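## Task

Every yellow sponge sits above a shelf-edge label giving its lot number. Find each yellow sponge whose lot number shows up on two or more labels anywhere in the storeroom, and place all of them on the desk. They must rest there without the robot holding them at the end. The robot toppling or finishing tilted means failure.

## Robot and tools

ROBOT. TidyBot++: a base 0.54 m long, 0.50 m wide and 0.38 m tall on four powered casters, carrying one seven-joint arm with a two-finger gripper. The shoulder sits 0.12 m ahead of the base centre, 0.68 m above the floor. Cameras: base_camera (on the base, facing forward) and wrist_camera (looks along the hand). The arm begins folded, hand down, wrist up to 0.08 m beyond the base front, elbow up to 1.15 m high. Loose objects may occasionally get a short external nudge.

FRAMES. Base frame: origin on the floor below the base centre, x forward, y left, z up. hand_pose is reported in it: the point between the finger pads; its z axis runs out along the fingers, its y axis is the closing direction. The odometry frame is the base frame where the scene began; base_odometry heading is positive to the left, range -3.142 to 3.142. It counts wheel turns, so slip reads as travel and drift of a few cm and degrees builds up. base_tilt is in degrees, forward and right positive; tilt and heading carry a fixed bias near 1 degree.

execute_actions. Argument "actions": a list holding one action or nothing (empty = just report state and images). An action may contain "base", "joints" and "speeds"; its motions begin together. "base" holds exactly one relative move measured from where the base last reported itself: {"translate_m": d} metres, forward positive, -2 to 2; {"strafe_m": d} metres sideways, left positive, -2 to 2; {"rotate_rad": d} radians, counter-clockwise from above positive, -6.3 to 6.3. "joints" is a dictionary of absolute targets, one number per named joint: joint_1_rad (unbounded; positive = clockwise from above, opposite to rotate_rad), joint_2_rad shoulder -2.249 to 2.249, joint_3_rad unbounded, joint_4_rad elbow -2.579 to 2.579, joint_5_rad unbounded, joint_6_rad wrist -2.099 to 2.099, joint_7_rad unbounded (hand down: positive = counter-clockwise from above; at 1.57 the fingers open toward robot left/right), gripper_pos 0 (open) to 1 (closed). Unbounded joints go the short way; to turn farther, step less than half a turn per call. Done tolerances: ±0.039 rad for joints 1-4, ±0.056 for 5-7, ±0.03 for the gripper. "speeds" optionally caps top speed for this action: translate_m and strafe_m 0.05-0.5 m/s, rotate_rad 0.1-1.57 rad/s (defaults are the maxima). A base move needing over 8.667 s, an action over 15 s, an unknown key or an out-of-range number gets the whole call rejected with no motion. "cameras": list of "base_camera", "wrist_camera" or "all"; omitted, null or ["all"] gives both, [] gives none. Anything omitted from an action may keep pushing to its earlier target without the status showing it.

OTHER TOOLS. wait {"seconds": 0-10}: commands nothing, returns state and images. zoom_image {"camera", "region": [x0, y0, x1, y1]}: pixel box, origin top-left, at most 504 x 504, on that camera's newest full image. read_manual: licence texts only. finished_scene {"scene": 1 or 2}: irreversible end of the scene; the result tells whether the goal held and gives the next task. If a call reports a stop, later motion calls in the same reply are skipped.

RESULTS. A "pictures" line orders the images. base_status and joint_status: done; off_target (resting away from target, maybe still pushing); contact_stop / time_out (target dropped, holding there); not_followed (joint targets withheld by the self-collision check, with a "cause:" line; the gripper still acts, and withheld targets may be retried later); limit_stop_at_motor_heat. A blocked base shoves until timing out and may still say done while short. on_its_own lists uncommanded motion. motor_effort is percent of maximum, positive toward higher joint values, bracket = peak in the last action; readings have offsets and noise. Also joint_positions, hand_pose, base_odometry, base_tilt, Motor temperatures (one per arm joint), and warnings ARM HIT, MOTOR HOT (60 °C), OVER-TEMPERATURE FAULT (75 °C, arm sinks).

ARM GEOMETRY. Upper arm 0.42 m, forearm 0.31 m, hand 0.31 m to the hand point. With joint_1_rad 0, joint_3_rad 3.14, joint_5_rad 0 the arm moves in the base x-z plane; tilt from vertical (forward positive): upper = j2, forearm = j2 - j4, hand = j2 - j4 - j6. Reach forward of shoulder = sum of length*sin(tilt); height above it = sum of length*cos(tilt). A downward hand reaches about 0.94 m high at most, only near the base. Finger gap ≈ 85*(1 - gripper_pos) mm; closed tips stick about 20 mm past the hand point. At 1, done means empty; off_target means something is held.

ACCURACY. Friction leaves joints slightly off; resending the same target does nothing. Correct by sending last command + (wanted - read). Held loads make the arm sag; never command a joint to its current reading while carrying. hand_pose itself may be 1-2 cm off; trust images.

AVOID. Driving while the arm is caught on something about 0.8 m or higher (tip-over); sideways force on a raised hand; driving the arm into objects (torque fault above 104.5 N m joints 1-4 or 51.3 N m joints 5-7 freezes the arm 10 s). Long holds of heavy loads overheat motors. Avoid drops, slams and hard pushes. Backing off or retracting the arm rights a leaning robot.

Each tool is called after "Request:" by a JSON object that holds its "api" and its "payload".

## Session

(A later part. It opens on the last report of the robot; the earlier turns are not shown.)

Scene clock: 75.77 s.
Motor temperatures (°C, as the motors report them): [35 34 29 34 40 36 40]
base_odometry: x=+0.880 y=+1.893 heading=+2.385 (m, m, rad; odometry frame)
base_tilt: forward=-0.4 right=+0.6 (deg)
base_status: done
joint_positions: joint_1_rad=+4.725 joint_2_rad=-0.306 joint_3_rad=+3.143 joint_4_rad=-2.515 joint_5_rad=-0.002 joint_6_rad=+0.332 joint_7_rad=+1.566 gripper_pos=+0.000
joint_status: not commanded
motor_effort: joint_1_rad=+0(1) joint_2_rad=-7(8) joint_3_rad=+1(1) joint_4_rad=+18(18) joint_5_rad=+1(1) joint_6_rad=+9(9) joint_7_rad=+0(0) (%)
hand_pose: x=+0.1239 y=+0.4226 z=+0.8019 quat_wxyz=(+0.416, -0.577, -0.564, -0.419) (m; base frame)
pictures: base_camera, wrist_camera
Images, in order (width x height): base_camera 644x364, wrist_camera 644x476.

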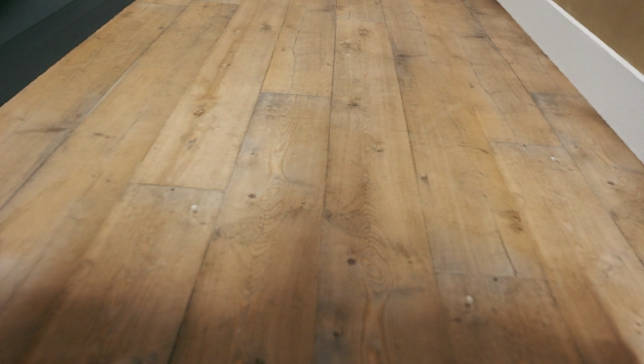

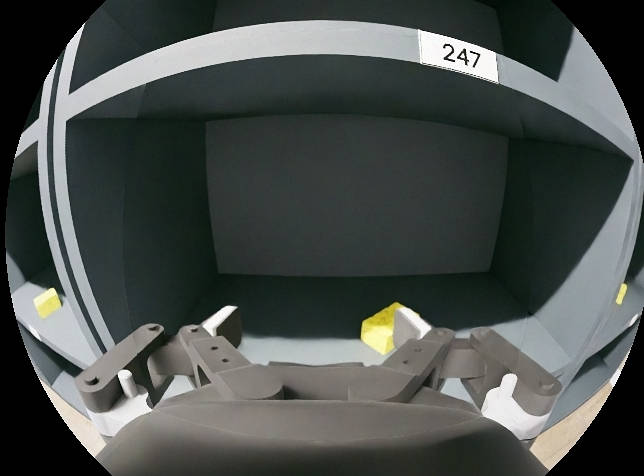

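Request:
{"api": "execute_actions", "payload": {"actions": [{"base":{"rotate_rad":-0.04}}], "cameras": []}}

Request:
{"api": "execute_actions", "payload": {"actions": [{"base":{"strafe_m":-0.1}}], "cameras": []}}

Request:
{"api": "execute_actions", "payload": {"actions": [{"base":{"translate_m":0.8}}]}}

Request:
{"api": "execute_actions", "payload": {"actions": [{"joints":{"joint_6_rad":-0.2}}], "cameras": ["wrist_camera"]}}

Request:
{"api": "execute_actions", "payload": {"actions": [{"base":{"translate_m":-0.7}}], "cameras": ["wrist_camera"]}}

Request:
{"api": "execute_actions", "payload": {"actions": [{"base":{"translate_m":-0.93}}], "cameras": ["wrist_camera"]}}

Request:
{"api": "execute_actions", "payload": {"actions": [{"base":{"translate_m":-0.93}}], "cameras": ["wrist_camera"]}}

Scene clock: 76.70 s.
Motor temperatures (°C, as the motors report them): [35 34 29 34 40 36 40]
base_odometry: x=+0.879 y=+1.893 heading=+2.346 (m, m, rad; odometry frame)
base_tilt: forward=-0.3 right=+0.6 (deg)
base_status: done
joint_positions: joint_1_rad=+4.724 joint_2_rad=-0.306 joint_3_rad=+3.143 joint_4_rad=-2.515 joint_5_rad=-0.002 joint_6_rad=+0.332 joint_7_rad=+1.566 gripper_pos=+0.000
joint_status: not commanded
motor_effort: joint_1_rad=-1(1) joint_2_rad=-7(8) joint_3_rad=+0(1) joint_4_rad=+19(19) joint_5_rad=+1(1) joint_6_rad=+9(9) joint_7_rad=+0(0) (%)
hand_pose: x=+0.1236 y=+0.4226 z=+0.8019 quat_wxyz=(+0.416, -0.577, -0.564, -0.419) (m; base frame)
pictures: none
No camera images: the call's "cameras" was empty. Leave "cameras" out to get every camera's image.

Scene clock: 77.97 s.
Motor temperatures (°C, as the motors report them): [35 34 29 34 40 36 40]
base_odometry: x=+0.951 y=+1.963 heading=+2.346 (m, m, rad; odometry frame)
base_tilt: forward=-0.3 right=+0.6 (deg)
base_status: done
joint_positions: joint_1_rad=+4.724 joint_2_rad=-0.310 joint_3_rad=+3.143 joint_4_rad=-2.515 joint_5_rad=-0.002 joint_6_rad=+0.331 joint_7_rad=+1.566 gripper_pos=+0.000
joint_status: not commanded
motor_effort: joint_1_rad=-1(1) joint_2_rad=-6(9) joint_3_rad=+1(1) joint_4_rad=+18(19) joint_5_rad=+1(1) joint_6_rad=+9(9) joint_7_rad=+0(0) (%)
hand_pose: x=+0.1236 y=+0.4221 z=+0.8034 quat_wxyz=(+0.417, -0.576, -0.564, -0.420) (m; base frame)
pictures: none
No camera images: the call's "cameras" was empty. Leave "cameras" out to get every camera's image.

Scene clock: 80.93 s.
Motor temperatures (°C, as the motors report them): [35 34 29 34 40 36 40]
base_odometry: x=+0.391 y=+2.535 heading=+2.345 (m, m, rad; odometry frame)
base_tilt: forward=-0.3 right=+0.6 (deg)
base_status: done
joint_positions: joint_1_rad=+4.724 joint_2_rad=-0.310 joint_3_rad=+3.143 joint_4_rad=-2.515 joint_5_rad=-0.002 joint_6_rad=+0.331 joint_7_rad=+1.566 gripper_pos=+0.000
joint_status: not commanded
motor_effort: joint_1_rad=+0(1) joint_2_rad=-7(7) joint_3_rad=+0(2) joint_4_rad=+18(18) joint_5_rad=+1(0) joint_6_rad=+9(9) joint_7_rad=+0(0) (%)
hand_pose: x=+0.1234 y=+0.4220 z=+0.8033 quat_wxyz=(+0.417, -0.576, -0.564, -0.420) (m; base frame)
pictures: base_camera, wrist_camera
Images, in order (width x height): base_camera 644x364, wrist_camera 644x476.

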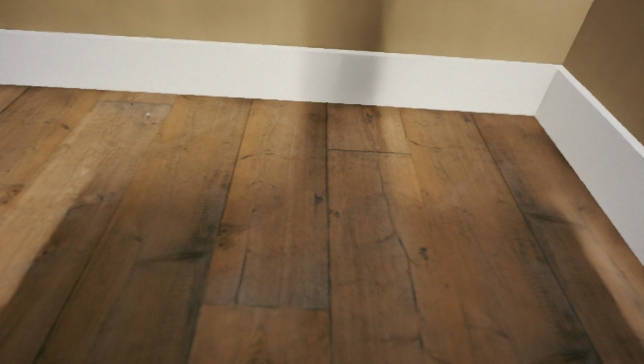

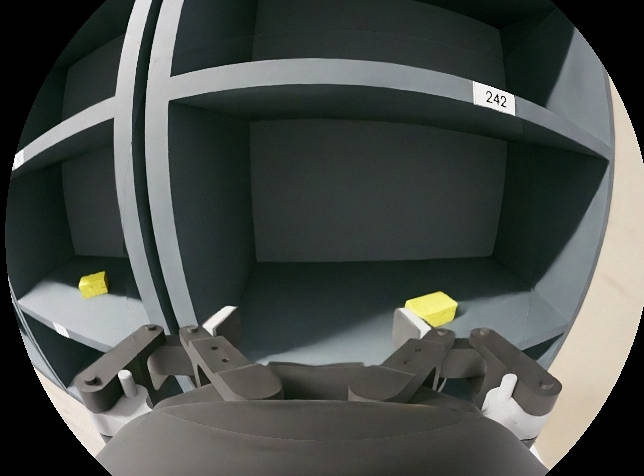

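Scene clock: 81.83 s.
Motor temperatures (°C, as the motors report them): [35 34 29 34 40 36 40]
base_odometry: x=+0.391 y=+2.535 heading=+2.345 (m, m, rad; odometry frame)
base_tilt: forward=-0.3 right=+0.6 (deg)
base_status: not commanded
joint_positions: joint_1_rad=+4.724 joint_2_rad=-0.310 joint_3_rad=+3.143 joint_4_rad=-2.515 joint_5_rad=-0.002 joint_6_rad=-0.193 joint_7_rad=+1.566 gripper_pos=+0.000
joint_status: all done
motor_effort: joint_1_rad=+0(1) joint_2_rad=-6(7) joint_3_rad=+0(0) joint_4_rad=+17(19) joint_5_rad=+1(1) joint_6_rad=+6(9) joint_7_rad=+0(0) (%)
hand_pose: x=+0.1218 y=+0.3358 z=+0.6672 quat_wxyz=(+0.257, -0.665, -0.652, -0.257) (m; base frame)
pictures: wrist_camera
Images, in order (width x height): wrist_camera 644x476.

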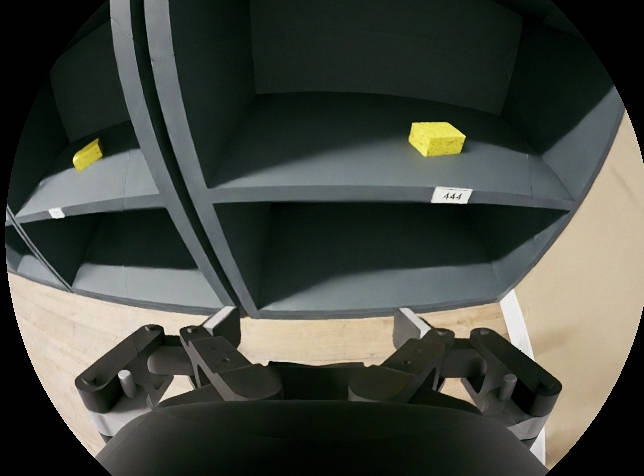

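Scene clock: 84.70 s.
Motor temperatures (°C, as the motors report them): [35 34 29 34 40 36 40]
base_odometry: x=+0.881 y=+2.035 heading=+2.346 (m, m, rad; odometry frame)
base_tilt: forward=-0.4 right=+0.6 (deg)
base_status: done
joint_positions: joint_1_rad=+4.724 joint_2_rad=-0.310 joint_3_rad=+3.143 joint_4_rad=-2.515 joint_5_rad=-0.002 joint_6_rad=-0.193 joint_7_rad=+1.566 gripper_pos=+0.000
joint_status: not commanded
motor_effort: joint_1_rad=+0(1) joint_2_rad=-5(7) joint_3_rad=+0(2) joint_4_rad=+17(17) joint_5_rad=+1(1) joint_6_rad=+6(7) joint_7_rad=+0(0) (%)
hand_pose: x=+0.1218 y=+0.3358 z=+0.6674 quat_wxyz=(+0.257, -0.665, -0.652, -0.258) (m; base frame)
pictures: wrist_camera
Images, in order (width x height): wrist_camera 644x476.

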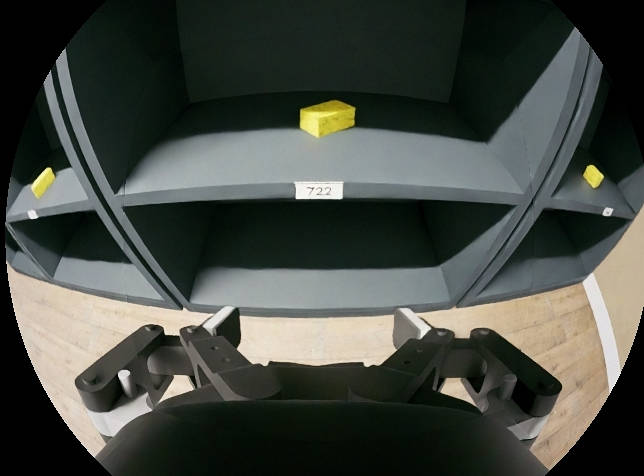

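Scene clock: 87.93 s.
Motor temperatures (°C, as the motors report them): [35 34 29 34 40 36 40]
base_odometry: x=+1.532 y=+1.371 heading=+2.346 (m, m, rad; odometry frame)
base_tilt: forward=-0.4 right=+0.6 (deg)
base_status: done
joint_positions: joint_1_rad=+4.724 joint_2_rad=-0.310 joint_3_rad=+3.143 joint_4_rad=-2.515 joint_5_rad=-0.002 joint_6_rad=-0.193 joint_7_rad=+1.566 gripper_pos=+0.000
joint_status: not commanded
motor_effort: joint_1_rad=+0(1) joint_2_rad=-5(6) joint_3_rad=+1(1) joint_4_rad=+17(17) joint_5_rad=+1(0) joint_6_rad=+6(7) joint_7_rad=+0(0) (%)
hand_pose: x=+0.1218 y=+0.3358 z=+0.6674 quat_wxyz=(+0.257, -0.665, -0.652, -0.258) (m; base frame)
pictures: wrist_camera
Images, in order (width x height): wrist_camera 644x476.

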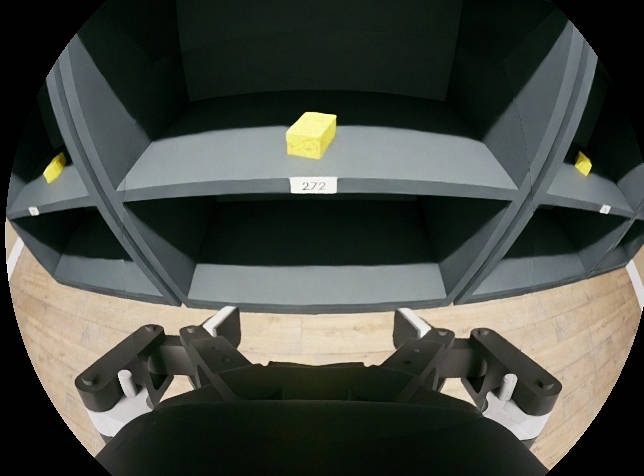

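Scene clock: 91.17 s.
Motor temperatures (°C, as the motors report them): [35 34 29 34 40 36 40]
base_odometry: x=+2.183 y=+0.706 heading=+2.346 (m, m, rad; odometry frame)
base_tilt: forward=-0.4 right=+0.6 (deg)
base_status: done
joint_positions: joint_1_rad=+4.724 joint_2_rad=-0.310 joint_3_rad=+3.143 joint_4_rad=-2.515 joint_5_rad=-0.002 joint_6_rad=-0.193 joint_7_rad=+1.566 gripper_pos=+0.000
joint_status: not commanded
motor_effort: joint_1_rad=+0(1) joint_2_rad=-6(6) joint_3_rad=+0(1) joint_4_rad=+17(17) joint_5_rad=+1(0) joint_6_rad=+6(6) joint_7_rad=+0(0) (%)
hand_pose: x=+0.1218 y=+0.3358 z=+0.6674 quat_wxyz=(+0.257, -0.665, -0.652, -0.258) (m; base frame)
pictures: wrist_camera
Images, in order (width x height): wrist_camera 644x476.

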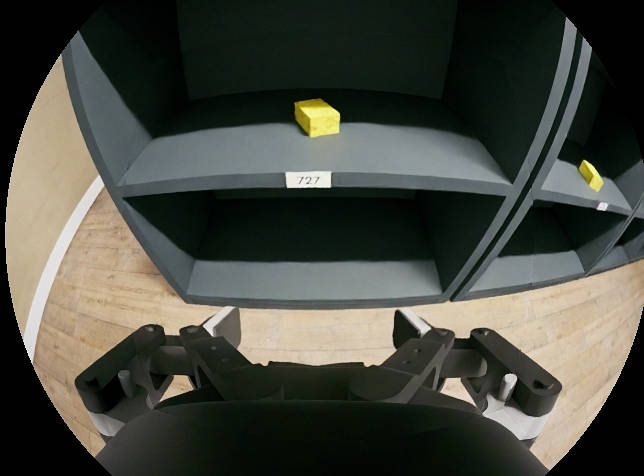

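Request:
{"api": "execute_actions", "payload": {"actions": [{"base":{"translate_m":2},"joints":{"joint_4_rad":-1.3,"joint_6_rad":-0.9}}], "cameras": []}}

Request:
{"api": "execute_actions", "payload": {"actions": [{"base":{"translate_m":0.83}}]}}

Scene clock: 96.87 s.
Motor temperatures (°C, as the motors report them): [35 34 29 35 40 36 40]
base_odometry: x=+0.784 y=+2.136 heading=+2.346 (m, m, rad; odometry frame)
base_tilt: forward=-0.3 right=+0.6 (deg)
base_status: done
joint_positions: joint_1_rad=+4.723 joint_2_rad=-0.310 joint_3_rad=+3.143 joint_4_rad=-1.321 joint_5_rad=-0.002 joint_6_rad=-0.867 joint_7_rad=+1.566 gripper_pos=+0.000
joint_status: all done
motor_effort: joint_1_rad=-1(1) joint_2_rad=-8(11) joint_3_rad=+0(1) joint_4_rad=+19(22) joint_5_rad=+1(0) joint_6_rad=+9(8) joint_7_rad=+0(0) (%)
hand_pose: x=+0.1225 y=+0.4348 z=+1.1553 quat_wxyz=(+0.417, -0.576, -0.566, -0.418) (m; base frame)
pictures: none
No camera images: the call's "cameras" was empty. Leave "cameras" out to get every camera's image.

Scene clock: 99.90 s.
Motor temperatures (°C, as the motors report them): [35 34 29 35 40 36 40]
base_odometry: x=+0.204 y=+2.730 heading=+2.345 (m, m, rad; odometry frame)
base_tilt: forward=-0.3 right=+0.6 (deg)
base_status: done
joint_positions: joint_1_rad=+4.723 joint_2_rad=-0.310 joint_3_rad=+3.143 joint_4_rad=-1.321 joint_5_rad=-0.002 joint_6_rad=-0.868 joint_7_rad=+1.566 gripper_pos=+0.000
joint_status: not commanded
motor_effort: joint_1_rad=-1(1) joint_2_rad=-8(9) joint_3_rad=+0(2) joint_4_rad=+19(19) joint_5_rad=+1(0) joint_6_rad=+9(9) joint_7_rad=+0(0) (%)
hand_pose: x=+0.1222 y=+0.4347 z=+1.1551 quat_wxyz=(+0.417, -0.576, -0.566, -0.418) (m; base frame)
pictures: base_camera, wrist_camera
Images, in order (width x height): base_camera 644x364, wrist_camera 644x476.

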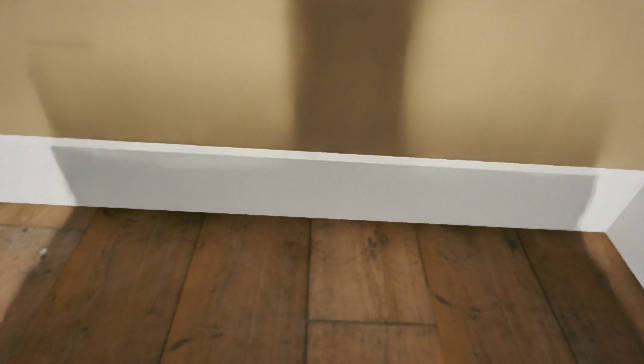

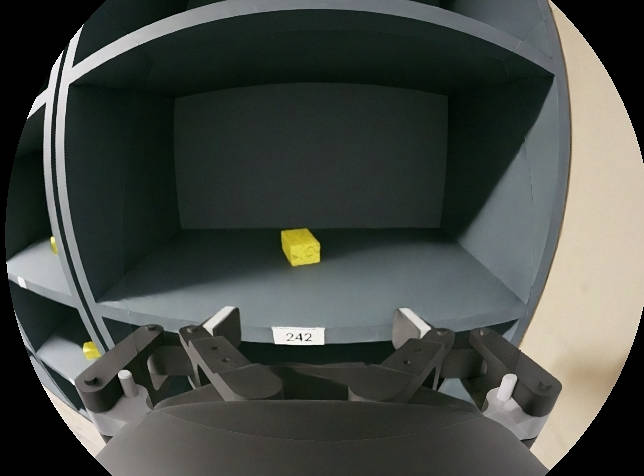

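Request:
{"api": "execute_actions", "payload": {"actions": [{"base":{"translate_m":-0.04},"joints":{"joint_2_rad":-0.15,"joint_4_rad":-1.57,"joint_6_rad":-0.31}}], "cameras": ["wrist_camera"]}}

Request:
{"api": "execute_actions", "payload": {"actions": [{"base":{"strafe_m":0.15}}], "cameras": ["wrist_camera"]}}

Scene clock: 101.60 s.
Motor temperatures (°C, as the motors report them): [35 34 29 35 40 36 40]
base_odometry: x=+0.232 y=+2.701 heading=+2.345 (m, m, rad; odometry frame)
base_tilt: forward=-0.3 right=+0.6 (deg)
base_status: done
joint_positions: joint_1_rad=+4.722 joint_2_rad=-0.146 joint_3_rad=+3.140 joint_4_rad=-1.556 joint_5_rad=-0.002 joint_6_rad=-0.342 joint_7_rad=+1.566 gripper_pos=+0.000
joint_status: all done
motor_effort: joint_1_rad=+0(2) joint_2_rad=-15(18) joint_3_rad=+0(3) joint_4_rad=+22(23) joint_5_rad=+1(0) joint_6_rad=+9(10) joint_7_rad=+0(0) (%)
hand_pose: x=+0.1219 y=+0.5551 z=+1.0926 quat_wxyz=(+0.453, -0.547, -0.539, -0.453) (m; base frame)
pictures: wrist_camera
Images, in order (width x height): wrist_camera 644x476.

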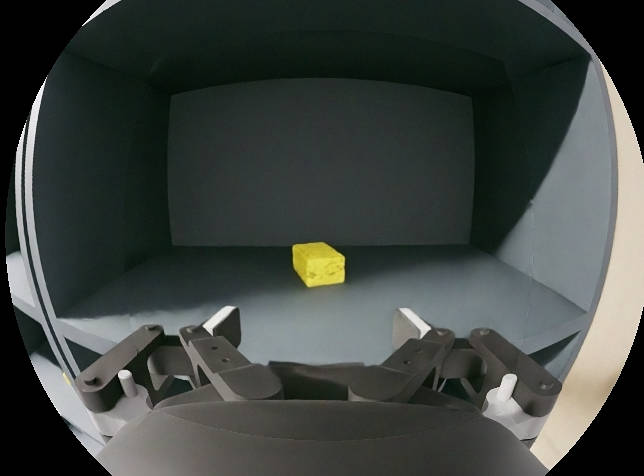

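Scene clock: 103.07 s.
Motor temperatures (°C, as the motors report them): [35 34 29 35 40 36 40]
base_odometry: x=+0.124 y=+2.596 heading=+2.345 (m, m, rad; odometry frame)
base_tilt: forward=-0.4 right=+0.6 (deg)
base_status: done
joint_positions: joint_1_rad=+4.722 joint_2_rad=-0.143 joint_3_rad=+3.140 joint_4_rad=-1.556 joint_5_rad=-0.002 joint_6_rad=-0.340 joint_7_rad=+1.566 gripper_pos=+0.000
joint_status: not commanded
motor_effort: joint_1_rad=-1(0) joint_2_rad=-15(18) joint_3_rad=+0(1) joint_4_rad=+22(23) joint_5_rad=+1(1) joint_6_rad=+9(10) joint_7_rad=-1(0) (%)
hand_pose: x=+0.1219 y=+0.5568 z=+1.0911 quat_wxyz=(+0.452, -0.547, -0.539, -0.453) (m; base frame)
pictures: wrist_camera
Images, in order (width x height): wrist_camera 644x476.

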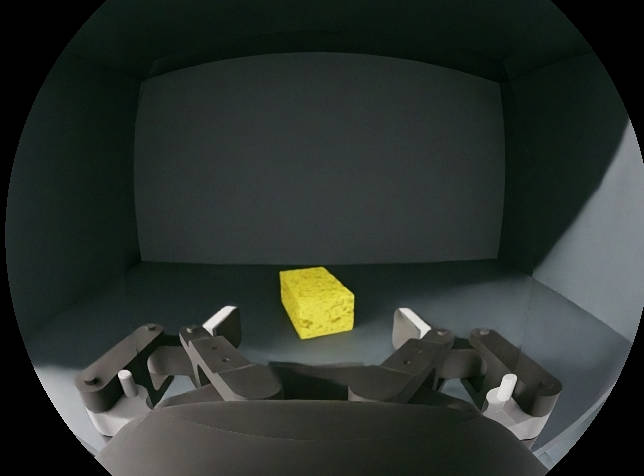

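Request:
{"api": "execute_actions", "payload": {"actions": [{"base":{"strafe_m":0.1},"joints":{"joint_4_rad":-1.66}}], "cameras": ["wrist_camera"]}}

Scene clock: 105.00 s.
Motor temperatures (°C, as the motors report them): [35 34 29 35 40 36 40]
base_odometry: x=+0.053 y=+2.526 heading=+2.345 (m, m, rad; odometry frame)
base_tilt: forward=-0.3 right=+0.6 (deg)
base_status: done
joint_positions: joint_1_rad=+4.722 joint_2_rad=-0.140 joint_3_rad=+3.140 joint_4_rad=-1.642 joint_5_rad=-0.002 joint_6_rad=-0.339 joint_7_rad=+1.566 gripper_pos=+0.000
joint_status: all done
motor_effort: joint_1_rad=-1(1) joint_2_rad=-15(19) joint_3_rad=+0(1) joint_4_rad=+22(22) joint_5_rad=+1(0) joint_6_rad=+9(9) joint_7_rad=+0(0) (%)
hand_pose: x=+0.1219 y=+0.5548 z=+1.0372 quat_wxyz=(+0.428, -0.567, -0.559, -0.428) (m; base frame)
pictures: wrist_camera
Images, in order (width x height): wrist_camera 644x476.

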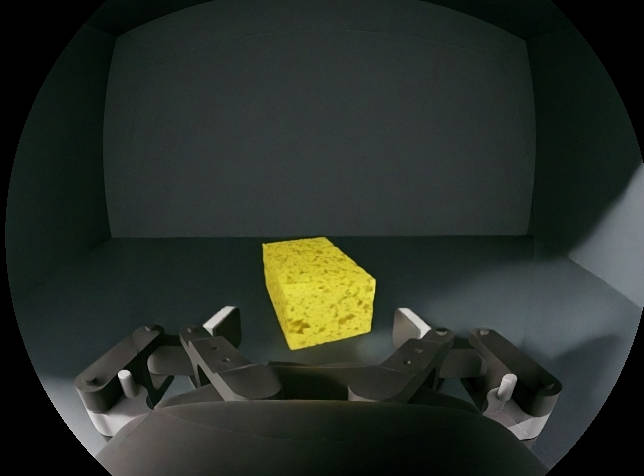

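Request:
{"api": "execute_actions", "payload": {"actions": [{"base":{"strafe_m":0.07}}], "cameras": ["wrist_camera"]}}

Request:
{"api": "execute_actions", "payload": {"actions": [{"joints":{"gripper_pos":1}}], "cameras": ["wrist_camera"]}}

Scene clock: 106.23 s.
Motor temperatures (°C, as the motors report them): [35 34 29 35 40 36 40]
base_odometry: x=+0.002 y=+2.477 heading=+2.345 (m, m, rad; odometry frame)
base_tilt: forward=-0.3 right=+0.6 (deg)
base_status: done
joint_positions: joint_1_rad=+4.722 joint_2_rad=-0.142 joint_3_rad=+3.140 joint_4_rad=-1.642 joint_5_rad=-0.002 joint_6_rad=-0.339 joint_7_rad=+1.566 gripper_pos=+0.000
joint_status: not commanded
motor_effort: joint_1_rad=+0(2) joint_2_rad=-15(19) joint_3_rad=+0(1) joint_4_rad=+22(22) joint_5_rad=+1(1) joint_6_rad=+9(9) joint_7_rad=+0(0) (%)
hand_pose: x=+0.1219 y=+0.5541 z=+1.0384 quat_wxyz=(+0.429, -0.566, -0.558, -0.429) (m; base frame)
pictures: wrist_camera
Images, in order (width x height): wrist_camera 644x476.

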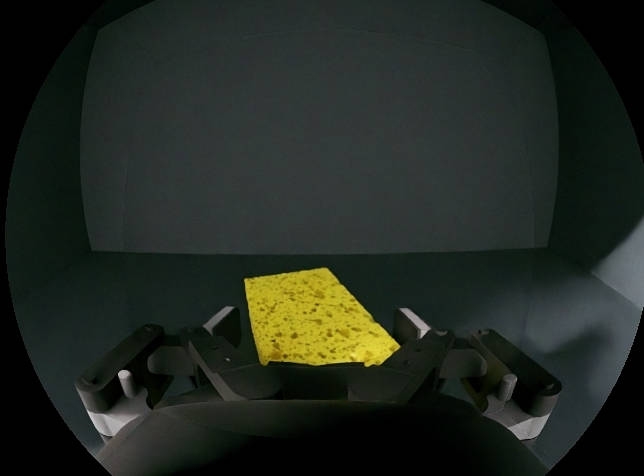

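Scene clock: 107.33 s.
Motor temperatures (°C, as the motors report them): [35 34 29 35 40 36 40]
base_odometry: x=+0.002 y=+2.477 heading=+2.345 (m, m, rad; odometry frame)
base_tilt: forward=-0.4 right=+0.6 (deg)
base_status: not commanded
joint_positions: joint_1_rad=+4.722 joint_2_rad=-0.143 joint_3_rad=+3.140 joint_4_rad=-1.642 joint_5_rad=-0.002 joint_6_rad=-0.338 joint_7_rad=+1.566 gripper_pos=+0.399
joint_status: gripper_pos off_target (ended at +0.399, target +1.000)
motor_effort: joint_1_rad=-1(0) joint_2_rad=-15(15) joint_3_rad=+0(1) joint_4_rad=+21(22) joint_5_rad=+1(1) joint_6_rad=+9(9) joint_7_rad=+0(0) (%)
hand_pose: x=+0.1219 y=+0.5540 z=+1.0391 quat_wxyz=(+0.429, -0.566, -0.558, -0.429) (m; base frame)
pictures: wrist_camera
Images, in order (width x height): wrist_camera 644x476.

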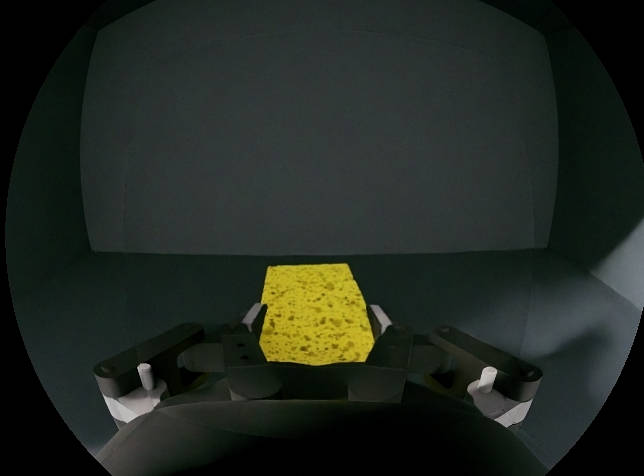

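Request:
{"api": "execute_actions", "payload": {"actions": [{"joints":{"joint_4_rad":-1.56}}], "cameras": []}}

Request:
{"api": "execute_actions", "payload": {"actions": [{"base":{"strafe_m":-0.3}}], "cameras": []}}

Request:
{"api": "execute_actions", "payload": {"actions": [{"joints":{"joint_2_rad":-0.31,"joint_4_rad":-1.3,"joint_6_rad":-0.9}}], "cameras": []}}

Request:
{"api": "execute_actions", "payload": {"actions": [{"base":{"translate_m":-2}}], "cameras": []}}

Request:
{"api": "execute_actions", "payload": {"actions": [{"base":{"translate_m":-1.6}}]}}

Scene clock: 108.60 s.
Motor temperatures (°C, as the motors report them): [35 34 29 35 40 36 40]
base_odometry: x=+0.002 y=+2.478 heading=+2.345 (m, m, rad; odometry frame)
base_tilt: forward=-0.4 right=+0.6 (deg)
base_status: not commanded
joint_positions: joint_1_rad=+4.722 joint_2_rad=-0.144 joint_3_rad=+3.140 joint_4_rad=-1.576 joint_5_rad=-0.002 joint_6_rad=-0.338 joint_7_rad=+1.566 gripper_pos=+0.399
joint_status: all done
motor_effort: joint_1_rad=-1(0) joint_2_rad=-15(16) joint_3_rad=+0(0) joint_4_rad=+21(23) joint_5_rad=+1(1) joint_6_rad=+9(9) joint_7_rad=+0(0) (%)
hand_pose: x=+0.1219 y=+0.5562 z=+1.0799 quat_wxyz=(+0.448, -0.551, -0.543, -0.448) (m; base frame)
pictures: none
No camera images: the call's "cameras" was empty. Leave "cameras" out to get every camera's image.

Scene clock: 110.60 s.
Motor temperatures (°C, as the motors report them): [35 34 29 35 40 36 40]
base_odometry: x=+0.217 y=+2.687 heading=+2.345 (m, m, rad; odometry frame)
base_tilt: forward=-0.3 right=+0.6 (deg)
base_status: done
joint_positions: joint_1_rad=+4.720 joint_2_rad=-0.154 joint_3_rad=+3.140 joint_4_rad=-1.576 joint_5_rad=-0.002 joint_6_rad=-0.337 joint_7_rad=+1.566 gripper_pos=+0.399
joint_status: not commanded
motor_effort: joint_1_rad=-1(1) joint_2_rad=-15(19) joint_3_rad=+0(3) joint_4_rad=+22(23) joint_5_rad=+1(1) joint_6_rad=+9(10) joint_7_rad=+0(0) (%)
hand_pose: x=+0.1207 y=+0.5521 z=+1.0858 quat_wxyz=(+0.451, -0.548, -0.541, -0.450) (m; base frame)
pictures: none
No camera images: the call's "cameras" was empty. Leave "cameras" out to get every camera's image.

Scene clock: 111.90 s.
Motor temperatures (°C, as the motors report them): [35 34 29 35 40 36 40]
base_odometry: x=+0.217 y=+2.687 heading=+2.345 (m, m, rad; odometry frame)
base_tilt: forward=-0.4 right=+0.6 (deg)
base_status: not commanded
joint_positions: joint_1_rad=+4.720 joint_2_rad=-0.313 joint_3_rad=+3.140 joint_4_rad=-1.317 joint_5_rad=-0.002 joint_6_rad=-0.872 joint_7_rad=+1.566 gripper_pos=+0.399
joint_status: all done
motor_effort: joint_1_rad=+0(0) joint_2_rad=-7(17) joint_3_rad=+1(1) joint_4_rad=+20(24) joint_5_rad=+1(1) joint_6_rad=+9(9) joint_7_rad=+0(0) (%)
hand_pose: x=+0.1195 y=+0.4326 z=+1.1576 quat_wxyz=(+0.419, -0.573, -0.567, -0.418) (m; base frame)
pictures: none
No camera images: the call's "cameras" was empty. Leave "cameras" out to get every camera's image.

Scene clock: 117.27 s.
Motor temperatures (°C, as the motors report them): [35 34 29 35 40 36 40]
base_odometry: x=+1.616 y=+1.258 heading=+2.345 (m, m, rad; odometry frame)
base_tilt: forward=-0.3 right=+0.6 (deg)
base_status: done
joint_positions: joint_1_rad=+4.720 joint_2_rad=-0.313 joint_3_rad=+3.140 joint_4_rad=-1.317 joint_5_rad=-0.002 joint_6_rad=-0.872 joint_7_rad=+1.566 gripper_pos=+0.399
joint_status: not commanded
motor_effort: joint_1_rad=+0(0) joint_2_rad=-8(9) joint_3_rad=+1(2) joint_4_rad=+19(19) joint_5_rad=+1(0) joint_6_rad=+9(9) joint_7_rad=+0(0) (%)
hand_pose: x=+0.1197 y=+0.4325 z=+1.1575 quat_wxyz=(+0.419, -0.573, -0.567, -0.418) (m; base frame)
pictures: none
No camera images: the call's "cameras" was empty. Leave "cameras" out to get every camera's image.

Scene clock: 121.83 s.
Motor temperatures (°C, as the motors report them): [35 34 29 35 40 36 40]
base_odometry: x=+2.735 y=+0.115 heading=+2.346 (m, m, rad; odometry frame)
base_tilt: forward=-0.4 right=+0.6 (deg)
base_status: done
joint_positions: joint_1_rad=+4.720 joint_2_rad=-0.313 joint_3_rad=+3.140 joint_4_rad=-1.317 joint_5_rad=-0.002 joint_6_rad=-0.872 joint_7_rad=+1.566 gripper_pos=+0.399
joint_status: not commanded
motor_effort: joint_1_rad=+0(0) joint_2_rad=-7(8) joint_3_rad=+0(2) joint_4_rad=+19(19) joint_5_rad=+0(0) joint_6_rad=+9(9) joint_7_rad=+0(0) (%)
hand_pose: x=+0.1197 y=+0.4325 z=+1.1575 quat_wxyz=(+0.419, -0.573, -0.567, -0.418) (m; base frame)
pictures: base_camera, wrist_camera
Images, in order (width x height): base_camera 644x364, wrist_camera 644x476.

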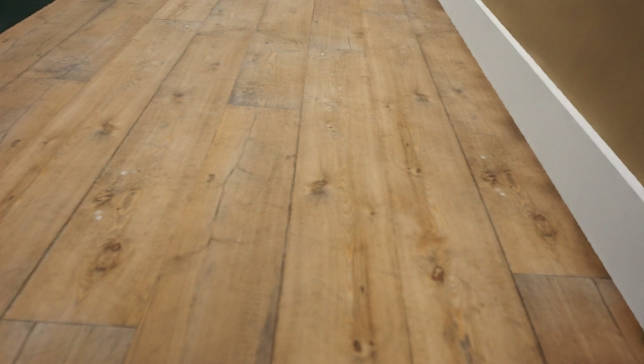

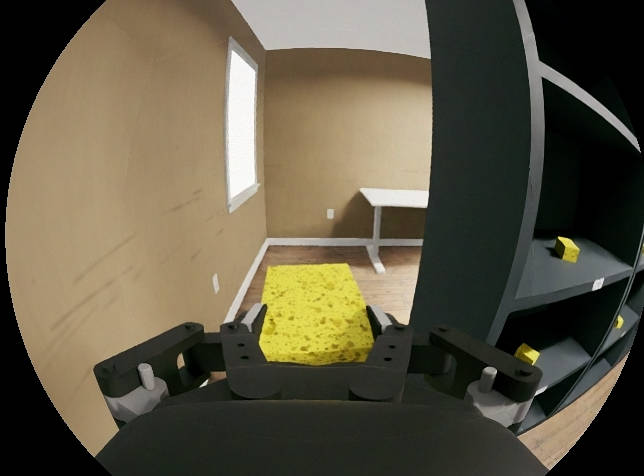

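Request:
{"api": "execute_actions", "payload": {"actions": [{"base":{"strafe_m":2}}], "cameras": []}}

Request:
{"api": "execute_actions", "payload": {"actions": [{"base":{"translate_m":1.5}}]}}

Scene clock: 127.37 s.
Motor temperatures (°C, as the motors report them): [35 34 29 35 40 36 40]
base_odometry: x=+1.308 y=-1.285 heading=+2.346 (m, m, rad; odometry frame)
base_tilt: forward=-0.4 right=+0.6 (deg)
base_status: done
joint_positions: joint_1_rad=+4.720 joint_2_rad=-0.308 joint_3_rad=+3.140 joint_4_rad=-1.316 joint_5_rad=-0.002 joint_6_rad=-0.874 joint_7_rad=+1.566 gripper_pos=+0.399
joint_status: not commanded
motor_effort: joint_1_rad=+0(0) joint_2_rad=-8(12) joint_3_rad=+0(1) joint_4_rad=+19(21) joint_5_rad=+1(1) joint_6_rad=+9(10) joint_7_rad=+0(0) (%)
hand_pose: x=+0.1197 y=+0.4346 z=+1.1549 quat_wxyz=(+0.417, -0.575, -0.568, -0.416) (m; base frame)
pictures: none
No camera images: the call's "cameras" was empty. Leave "cameras" out to get every camera's image.

Scene clock: 131.73 s.
Motor temperatures (°C, as the motors report them): [35 34 29 35 40 36 40]
base_odometry: x=+0.257 y=-0.215 heading=+2.346 (m, m, rad; odometry frame)
base_tilt: forward=-0.4 right=+0.6 (deg)
base_status: done
joint_positions: joint_1_rad=+4.720 joint_2_rad=-0.308 joint_3_rad=+3.140 joint_4_rad=-1.316 joint_5_rad=-0.002 joint_6_rad=-0.875 joint_7_rad=+1.566 gripper_pos=+0.400
joint_status: not commanded
motor_effort: joint_1_rad=+0(1) joint_2_rad=-7(9) joint_3_rad=+1(2) joint_4_rad=+18(19) joint_5_rad=+0(0) joint_6_rad=+9(9) joint_7_rad=+0(0) (%)
hand_pose: x=+0.1194 y=+0.4345 z=+1.1548 quat_wxyz=(+0.417, -0.575, -0.569, -0.416) (m; base frame)
pictures: base_camera, wrist_camera
Images, in order (width x height): base_camera 644x364, wrist_camera 644x476.

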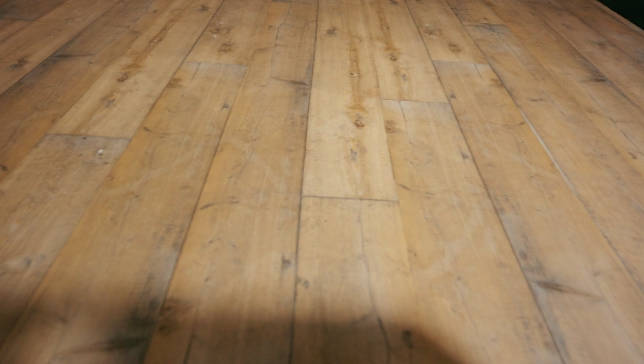

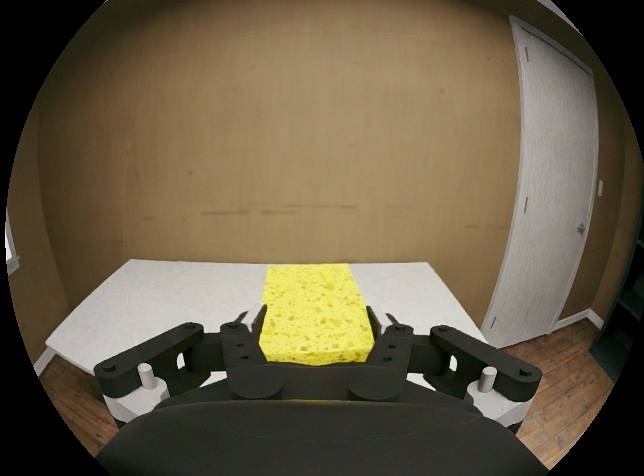

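Request:
{"api": "execute_actions", "payload": {"actions": [{"joints":{"joint_2_rad":0.35,"joint_4_rad":-1.82,"joint_6_rad":0.33}}], "cameras": ["wrist_camera"]}}

Request:
{"api": "execute_actions", "payload": {"actions": [{"base":{"strafe_m":0.25}}], "cameras": ["wrist_camera"]}}

Scene clock: 134.00 s.
Motor temperatures (°C, as the motors report them): [35 34 29 35 40 36 40]
base_odometry: x=+0.257 y=-0.215 heading=+2.346 (m, m, rad; odometry frame)
base_tilt: forward=-0.3 right=+0.6 (deg)
base_status: not commanded
joint_positions: joint_1_rad=+4.720 joint_2_rad=+0.349 joint_3_rad=+3.140 joint_4_rad=-1.801 joint_5_rad=-0.002 joint_6_rad=+0.299 joint_7_rad=+1.566 gripper_pos=+0.400
joint_status: all done
motor_effort: joint_1_rad=-1(0) joint_2_rad=-28(31) joint_3_rad=+0(0) joint_4_rad=+19(22) joint_5_rad=+1(1) joint_6_rad=+9(10) joint_7_rad=+0(0) (%)
hand_pose: x=+0.1222 y=+0.7061 z=+0.8187 quat_wxyz=(+0.425, -0.569, -0.561, -0.425) (m; base frame)
pictures: wrist_camera
Images, in order (width x height): wrist_camera 644x476.

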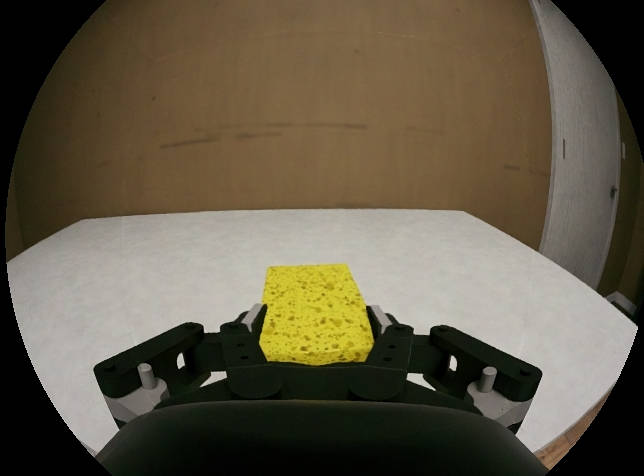

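Scene clock: 135.80 s.
Motor temperatures (°C, as the motors report them): [35 34 29 35 40 36 40]
base_odometry: x=+0.078 y=-0.390 heading=+2.346 (m, m, rad; odometry frame)
base_tilt: forward=-0.3 right=+0.6 (deg)
base_status: done
joint_positions: joint_1_rad=+4.720 joint_2_rad=+0.352 joint_3_rad=+3.140 joint_4_rad=-1.802 joint_5_rad=-0.002 joint_6_rad=+0.300 joint_7_rad=+1.566 gripper_pos=+0.400
joint_status: not commanded
motor_effort: joint_1_rad=+0(1) joint_2_rad=-28(31) joint_3_rad=+0(0) joint_4_rad=+18(20) joint_5_rad=+1(1) joint_6_rad=+9(10) joint_7_rad=+0(0) (%)
hand_pose: x=+0.1222 y=+0.7063 z=+0.8165 quat_wxyz=(+0.424, -0.570, -0.562, -0.424) (m; base frame)
pictures: wrist_camera
Images, in order (width x height): wrist_camera 644x476.

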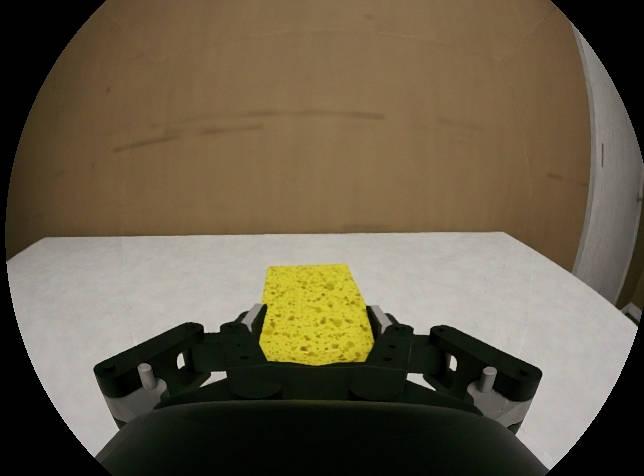

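Lower a bit.

Request:
{"api": "execute_actions", "payload": {"actions": [{"joints":{"joint_2_rad":0.42,"joint_6_rad":0.4}}], "cameras": ["wrist_camera"]}}

Scene clock: 136.80 s.
Motor temperatures (°C, as the motors report them): [35 34 29 35 40 36 40]
base_odometry: x=+0.078 y=-0.390 heading=+2.346 (m, m, rad; odometry frame)
base_tilt: forward=-0.3 right=+0.5 (deg)
base_status: not commanded
joint_positions: joint_1_rad=+4.720 joint_2_rad=+0.415 joint_3_rad=+3.140 joint_4_rad=-1.802 joint_5_rad=-0.002 joint_6_rad=+0.368 joint_7_rad=+1.566 gripper_pos=+0.400
joint_status: all done
motor_effort: joint_1_rad=+0(1) joint_2_rad=-30(31) joint_3_rad=+0(0) joint_4_rad=+19(19) joint_5_rad=+1(1) joint_6_rad=+9(9) joint_7_rad=+0(0) (%)
hand_pose: x=+0.1223 y=+0.7199 z=+0.7915 quat_wxyz=(+0.426, -0.569, -0.561, -0.425) (m; base frame)
pictures: wrist_camera
Images, in order (width x height): wrist_camera 644x476.

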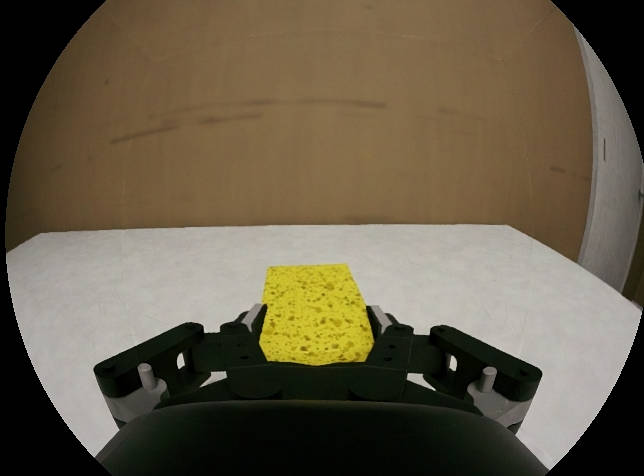

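Request:
{"api": "execute_actions", "payload": {"actions": [{"joints":{"joint_2_rad":0.48,"joint_6_rad":0.46}}], "cameras": []}}

Request:
{"api": "execute_actions", "payload": {"actions": [{"joints":{"gripper_pos":0}}], "cameras": ["wrist_camera"]}}

Request:
{"api": "execute_actions", "payload": {"actions": [{"base":{"strafe_m":-0.25}}], "cameras": ["wrist_camera"]}}

Scene clock: 137.87 s.
Motor temperatures (°C, as the motors report them): [35 34 29 35 40 36 40]
base_odometry: x=+0.078 y=-0.390 heading=+2.346 (m, m, rad; odometry frame)
base_tilt: forward=-0.4 right=+0.6 (deg)
base_status: not commanded
joint_positions: joint_1_rad=+4.720 joint_2_rad=+0.471 joint_3_rad=+3.140 joint_4_rad=-1.802 joint_5_rad=-0.002 joint_6_rad=+0.432 joint_7_rad=+1.566 gripper_pos=+0.400
joint_status: all done
motor_effort: joint_1_rad=+0(1) joint_2_rad=-31(33) joint_3_rad=+0(0) joint_4_rad=+18(18) joint_5_rad=+1(1) joint_6_rad=+9(9) joint_7_rad=+0(0) (%)
hand_pose: x=+0.1224 y=+0.7308 z=+0.7704 quat_wxyz=(+0.428, -0.567, -0.559, -0.428) (m; base frame)
pictures: none
No camera images: the call's "cameras" was empty. Leave "cameras" out to get every camera's image.

Scene clock: 138.97 s.
Motor temperatures (°C, as the motors report them): [35 34 29 35 40 36 40]
base_odometry: x=+0.078 y=-0.390 heading=+2.346 (m, m, rad; odometry frame)
base_tilt: forward=-0.3 right=+0.6 (deg)
base_status: not commanded
joint_positions: joint_1_rad=+4.720 joint_2_rad=+0.471 joint_3_rad=+3.140 joint_4_rad=-1.802 joint_5_rad=-0.002 joint_6_rad=+0.432 joint_7_rad=+1.566 gripper_pos=+0.000
joint_status: all done
motor_effort: joint_1_rad=+0(0) joint_2_rad=-30(32) joint_3_rad=+0(0) joint_4_rad=+17(18) joint_5_rad=+1(1) joint_6_rad=+9(9) joint_7_rad=+0(1) (%)
hand_pose: x=+0.1224 y=+0.7308 z=+0.7704 quat_wxyz=(+0.428, -0.567, -0.559, -0.428) (m; base frame)
pictures: wrist_camera
Images, in order (width x height): wrist_camera 644x476.

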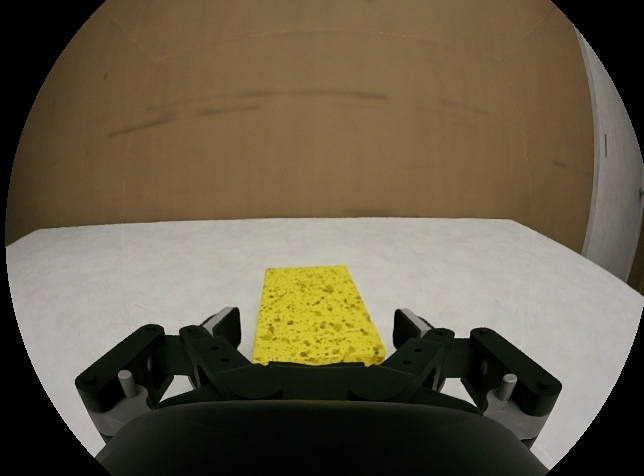

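Scene clock: 140.83 s.
Motor temperatures (°C, as the motors report them): [35 35 29 35 40 36 40]
base_odometry: x=+0.257 y=-0.215 heading=+2.344 (m, m, rad; odometry frame)
base_tilt: forward=-0.3 right=+0.6 (deg)
base_status: done
joint_positions: joint_1_rad=+4.719 joint_2_rad=+0.476 joint_3_rad=+3.140 joint_4_rad=-1.806 joint_5_rad=-0.002 joint_6_rad=+0.432 joint_7_rad=+1.566 gripper_pos=+0.000
joint_status: not commanded
motor_effort: joint_1_rad=-1(3) joint_2_rad=-31(34) joint_3_rad=+0(2) joint_4_rad=+17(19) joint_5_rad=+1(0) joint_6_rad=+9(9) joint_7_rad=+0(0) (%)
hand_pose: x=+0.1221 y=+0.7302 z=+0.7652 quat_wxyz=(+0.426, -0.568, -0.561, -0.426) (m; base frame)
pictures: wrist_camera
Images, in order (width x height): wrist_camera 644x476.

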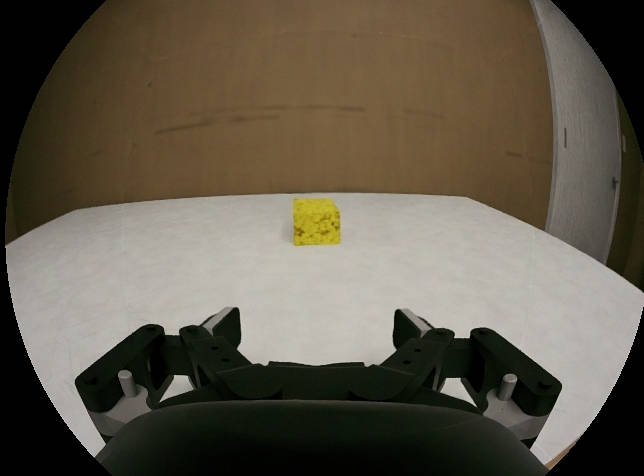

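Now top-left shelf.

Request:
{"api": "execute_actions", "payload": {"actions": [{"joints":{"joint_2_rad":-0.31,"joint_4_rad":-1.3,"joint_6_rad":-0.9}}], "cameras": []}}

Request:
{"api": "execute_actions", "payload": {"actions": [{"base":{"translate_m":1.1},"joints":{"joint_1_rad":6.28}}], "cameras": []}}

Request:
{"api": "execute_actions", "payload": {"actions": [{"base":{"strafe_m":0.6}}]}}

Scene clock: 143.13 s.
Motor temperatures (°C, as the motors report them): [35 35 29 35 40 36 40]
base_odometry: x=+0.257 y=-0.215 heading=+2.344 (m, m, rad; odometry frame)
base_tilt: forward=-0.3 right=+0.6 (deg)
base_status: not commanded
joint_positions: joint_1_rad=+4.719 joint_2_rad=-0.312 joint_3_rad=+3.140 joint_4_rad=-1.319 joint_5_rad=-0.002 joint_6_rad=-0.870 joint_7_rad=+1.566 gripper_pos=+0.000
joint_status: all done
motor_effort: joint_1_rad=+0(1) joint_2_rad=-8(33) joint_3_rad=+1(0) joint_4_rad=+19(21) joint_5_rad=+1(1) joint_6_rad=+8(9) joint_7_rad=-1(0) (%)
hand_pose: x=+0.1192 y=+0.4333 z=+1.1562 quat_wxyz=(+0.418, -0.573, -0.568, -0.417) (m; base frame)
pictures: none
No camera images: the call's "cameras" was empty. Leave "cameras" out to get every camera's image.

Scene clock: 146.70 s.
Motor temperatures (°C, as the motors report them): [35 35 29 35 40 36 40]
base_odometry: x=-0.511 y=+0.573 heading=+2.343 (m, m, rad; odometry frame)
base_tilt: forward=-0.3 right=+0.6 (deg)
base_status: done
joint_positions: joint_1_rad=+6.264 joint_2_rad=-0.308 joint_3_rad=+3.140 joint_4_rad=-1.319 joint_5_rad=-0.002 joint_6_rad=-0.872 joint_7_rad=+1.566 gripper_pos=+0.000
joint_status: all done
motor_effort: joint_1_rad=+0(1) joint_2_rad=-8(11) joint_3_rad=+1(2) joint_4_rad=+19(20) joint_5_rad=+1(1) joint_6_rad=+8(9) joint_7_rad=+0(0) (%)
hand_pose: x=+0.5538 y=+0.0113 z=+1.1542 quat_wxyz=(+0.009, -0.808, -0.007, -0.589) (m; base frame)
pictures: none
No camera images: the call's "cameras" was empty. Leave "cameras" out to get every camera's image.

Scene clock: 149.27 s.
Motor temperatures (°C, as the motors report them): [35 35 29 35 40 36 40]
base_odometry: x=-0.941 y=+0.154 heading=+2.343 (m, m, rad; odometry frame)
base_tilt: forward=-0.3 right=+0.6 (deg)
base_status: done
joint_positions: joint_1_rad=+6.266 joint_2_rad=-0.308 joint_3_rad=+3.140 joint_4_rad=-1.319 joint_5_rad=-0.002 joint_6_rad=-0.872 joint_7_rad=+1.566 gripper_pos=+0.000
joint_status: not commanded
motor_effort: joint_1_rad=+0(2) joint_2_rad=-7(8) joint_3_rad=+1(2) joint_4_rad=+19(19) joint_5_rad=+1(0) joint_6_rad=+9(9) joint_7_rad=-1(0) (%)
hand_pose: x=+0.5537 y=+0.0105 z=+1.1542 quat_wxyz=(+0.008, -0.808, -0.006, -0.589) (m; base frame)
pictures: base_camera, wrist_camera
Images, in order (width x height): base_camera 644x364, wrist_camera 644x476.

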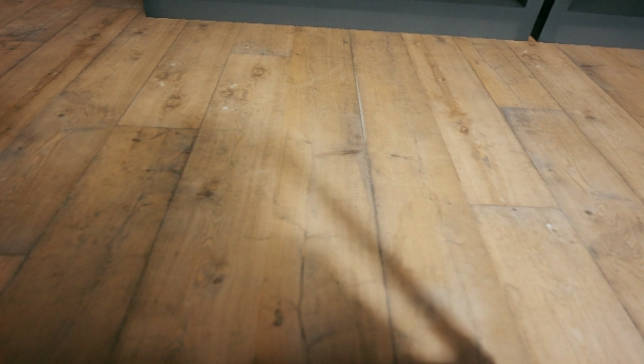

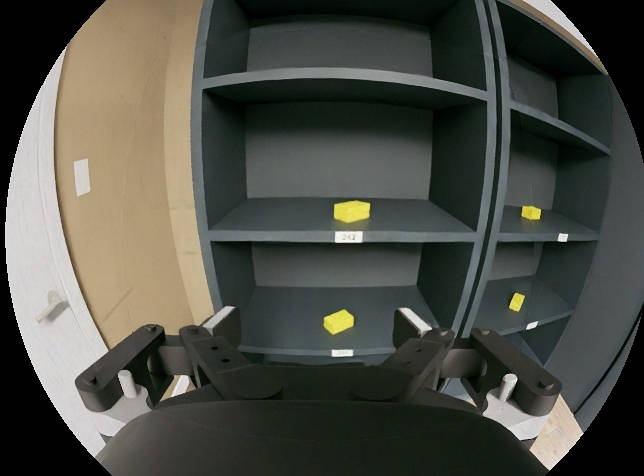

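Request:
{"api": "execute_actions", "payload": {"actions": [{"base":{"strafe_m":-0.13},"joints":{"joint_2_rad":-0.14,"joint_4_rad":-1.66,"joint_6_rad":-0.31,"gripper_pos":1}}], "cameras": []}}

Request:
{"api": "execute_actions", "payload": {"actions": [{"base":{"translate_m":0.35}}], "cameras": ["wrist_camera"]}}

Scene clock: 151.33 s.
Motor temperatures (°C, as the motors report them): [35 35 29 35 40 36 40]
base_odometry: x=-0.848 y=+0.245 heading=+2.343 (m, m, rad; odometry frame)
base_tilt: forward=-0.3 right=+0.6 (deg)
base_status: done
joint_positions: joint_1_rad=+6.268 joint_2_rad=-0.139 joint_3_rad=+3.141 joint_4_rad=-1.645 joint_5_rad=-0.002 joint_6_rad=-0.342 joint_7_rad=+1.566 gripper_pos=+0.999
joint_status: all done
motor_effort: joint_1_rad=+0(0) joint_2_rad=-16(17) joint_3_rad=+0(3) joint_4_rad=+21(23) joint_5_rad=+1(1) joint_6_rad=+8(10) joint_7_rad=+0(0) (%)
hand_pose: x=+0.6739 y=+0.0104 z=+1.0335 quat_wxyz=(+0.007, -0.798, -0.004, -0.603) (m; base frame)
pictures: none
No camera images: the call's "cameras" was empty. Leave "cameras" out to get every camera's image.

Scene clock: 153.37 s.
Motor temperatures (°C, as the motors report them): [35 35 29 35 40 36 40]
base_odometry: x=-1.092 y=+0.496 heading=+2.342 (m, m, rad; odometry frame)
base_tilt: forward=-0.3 right=+0.6 (deg)
base_status: done
joint_positions: joint_1_rad=+6.268 joint_2_rad=-0.134 joint_3_rad=+3.141 joint_4_rad=-1.645 joint_5_rad=-0.002 joint_6_rad=-0.339 joint_7_rad=+1.566 gripper_pos=+0.999
joint_status: not commanded
motor_effort: joint_1_rad=+0(0) joint_2_rad=-16(19) joint_3_rad=+0(2) joint_4_rad=+21(23) joint_5_rad=+1(1) joint_6_rad=+9(10) joint_7_rad=-1(0) (%)
hand_pose: x=+0.6757 y=+0.0104 z=+1.0318 quat_wxyz=(+0.007, -0.799, -0.004, -0.602) (m; base frame)
pictures: wrist_camera
Images, in order (width x height): wrist_camera 644x476.

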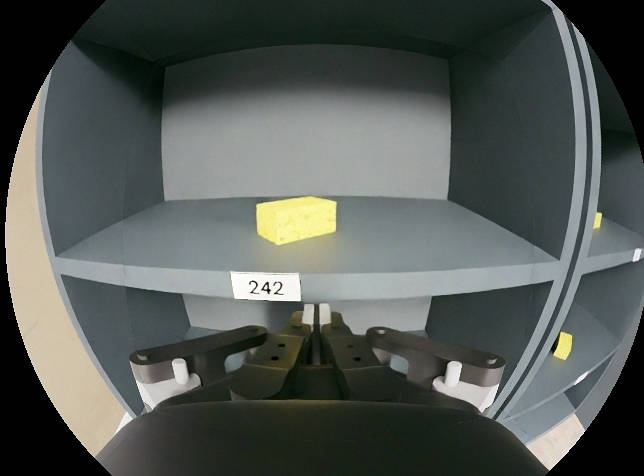

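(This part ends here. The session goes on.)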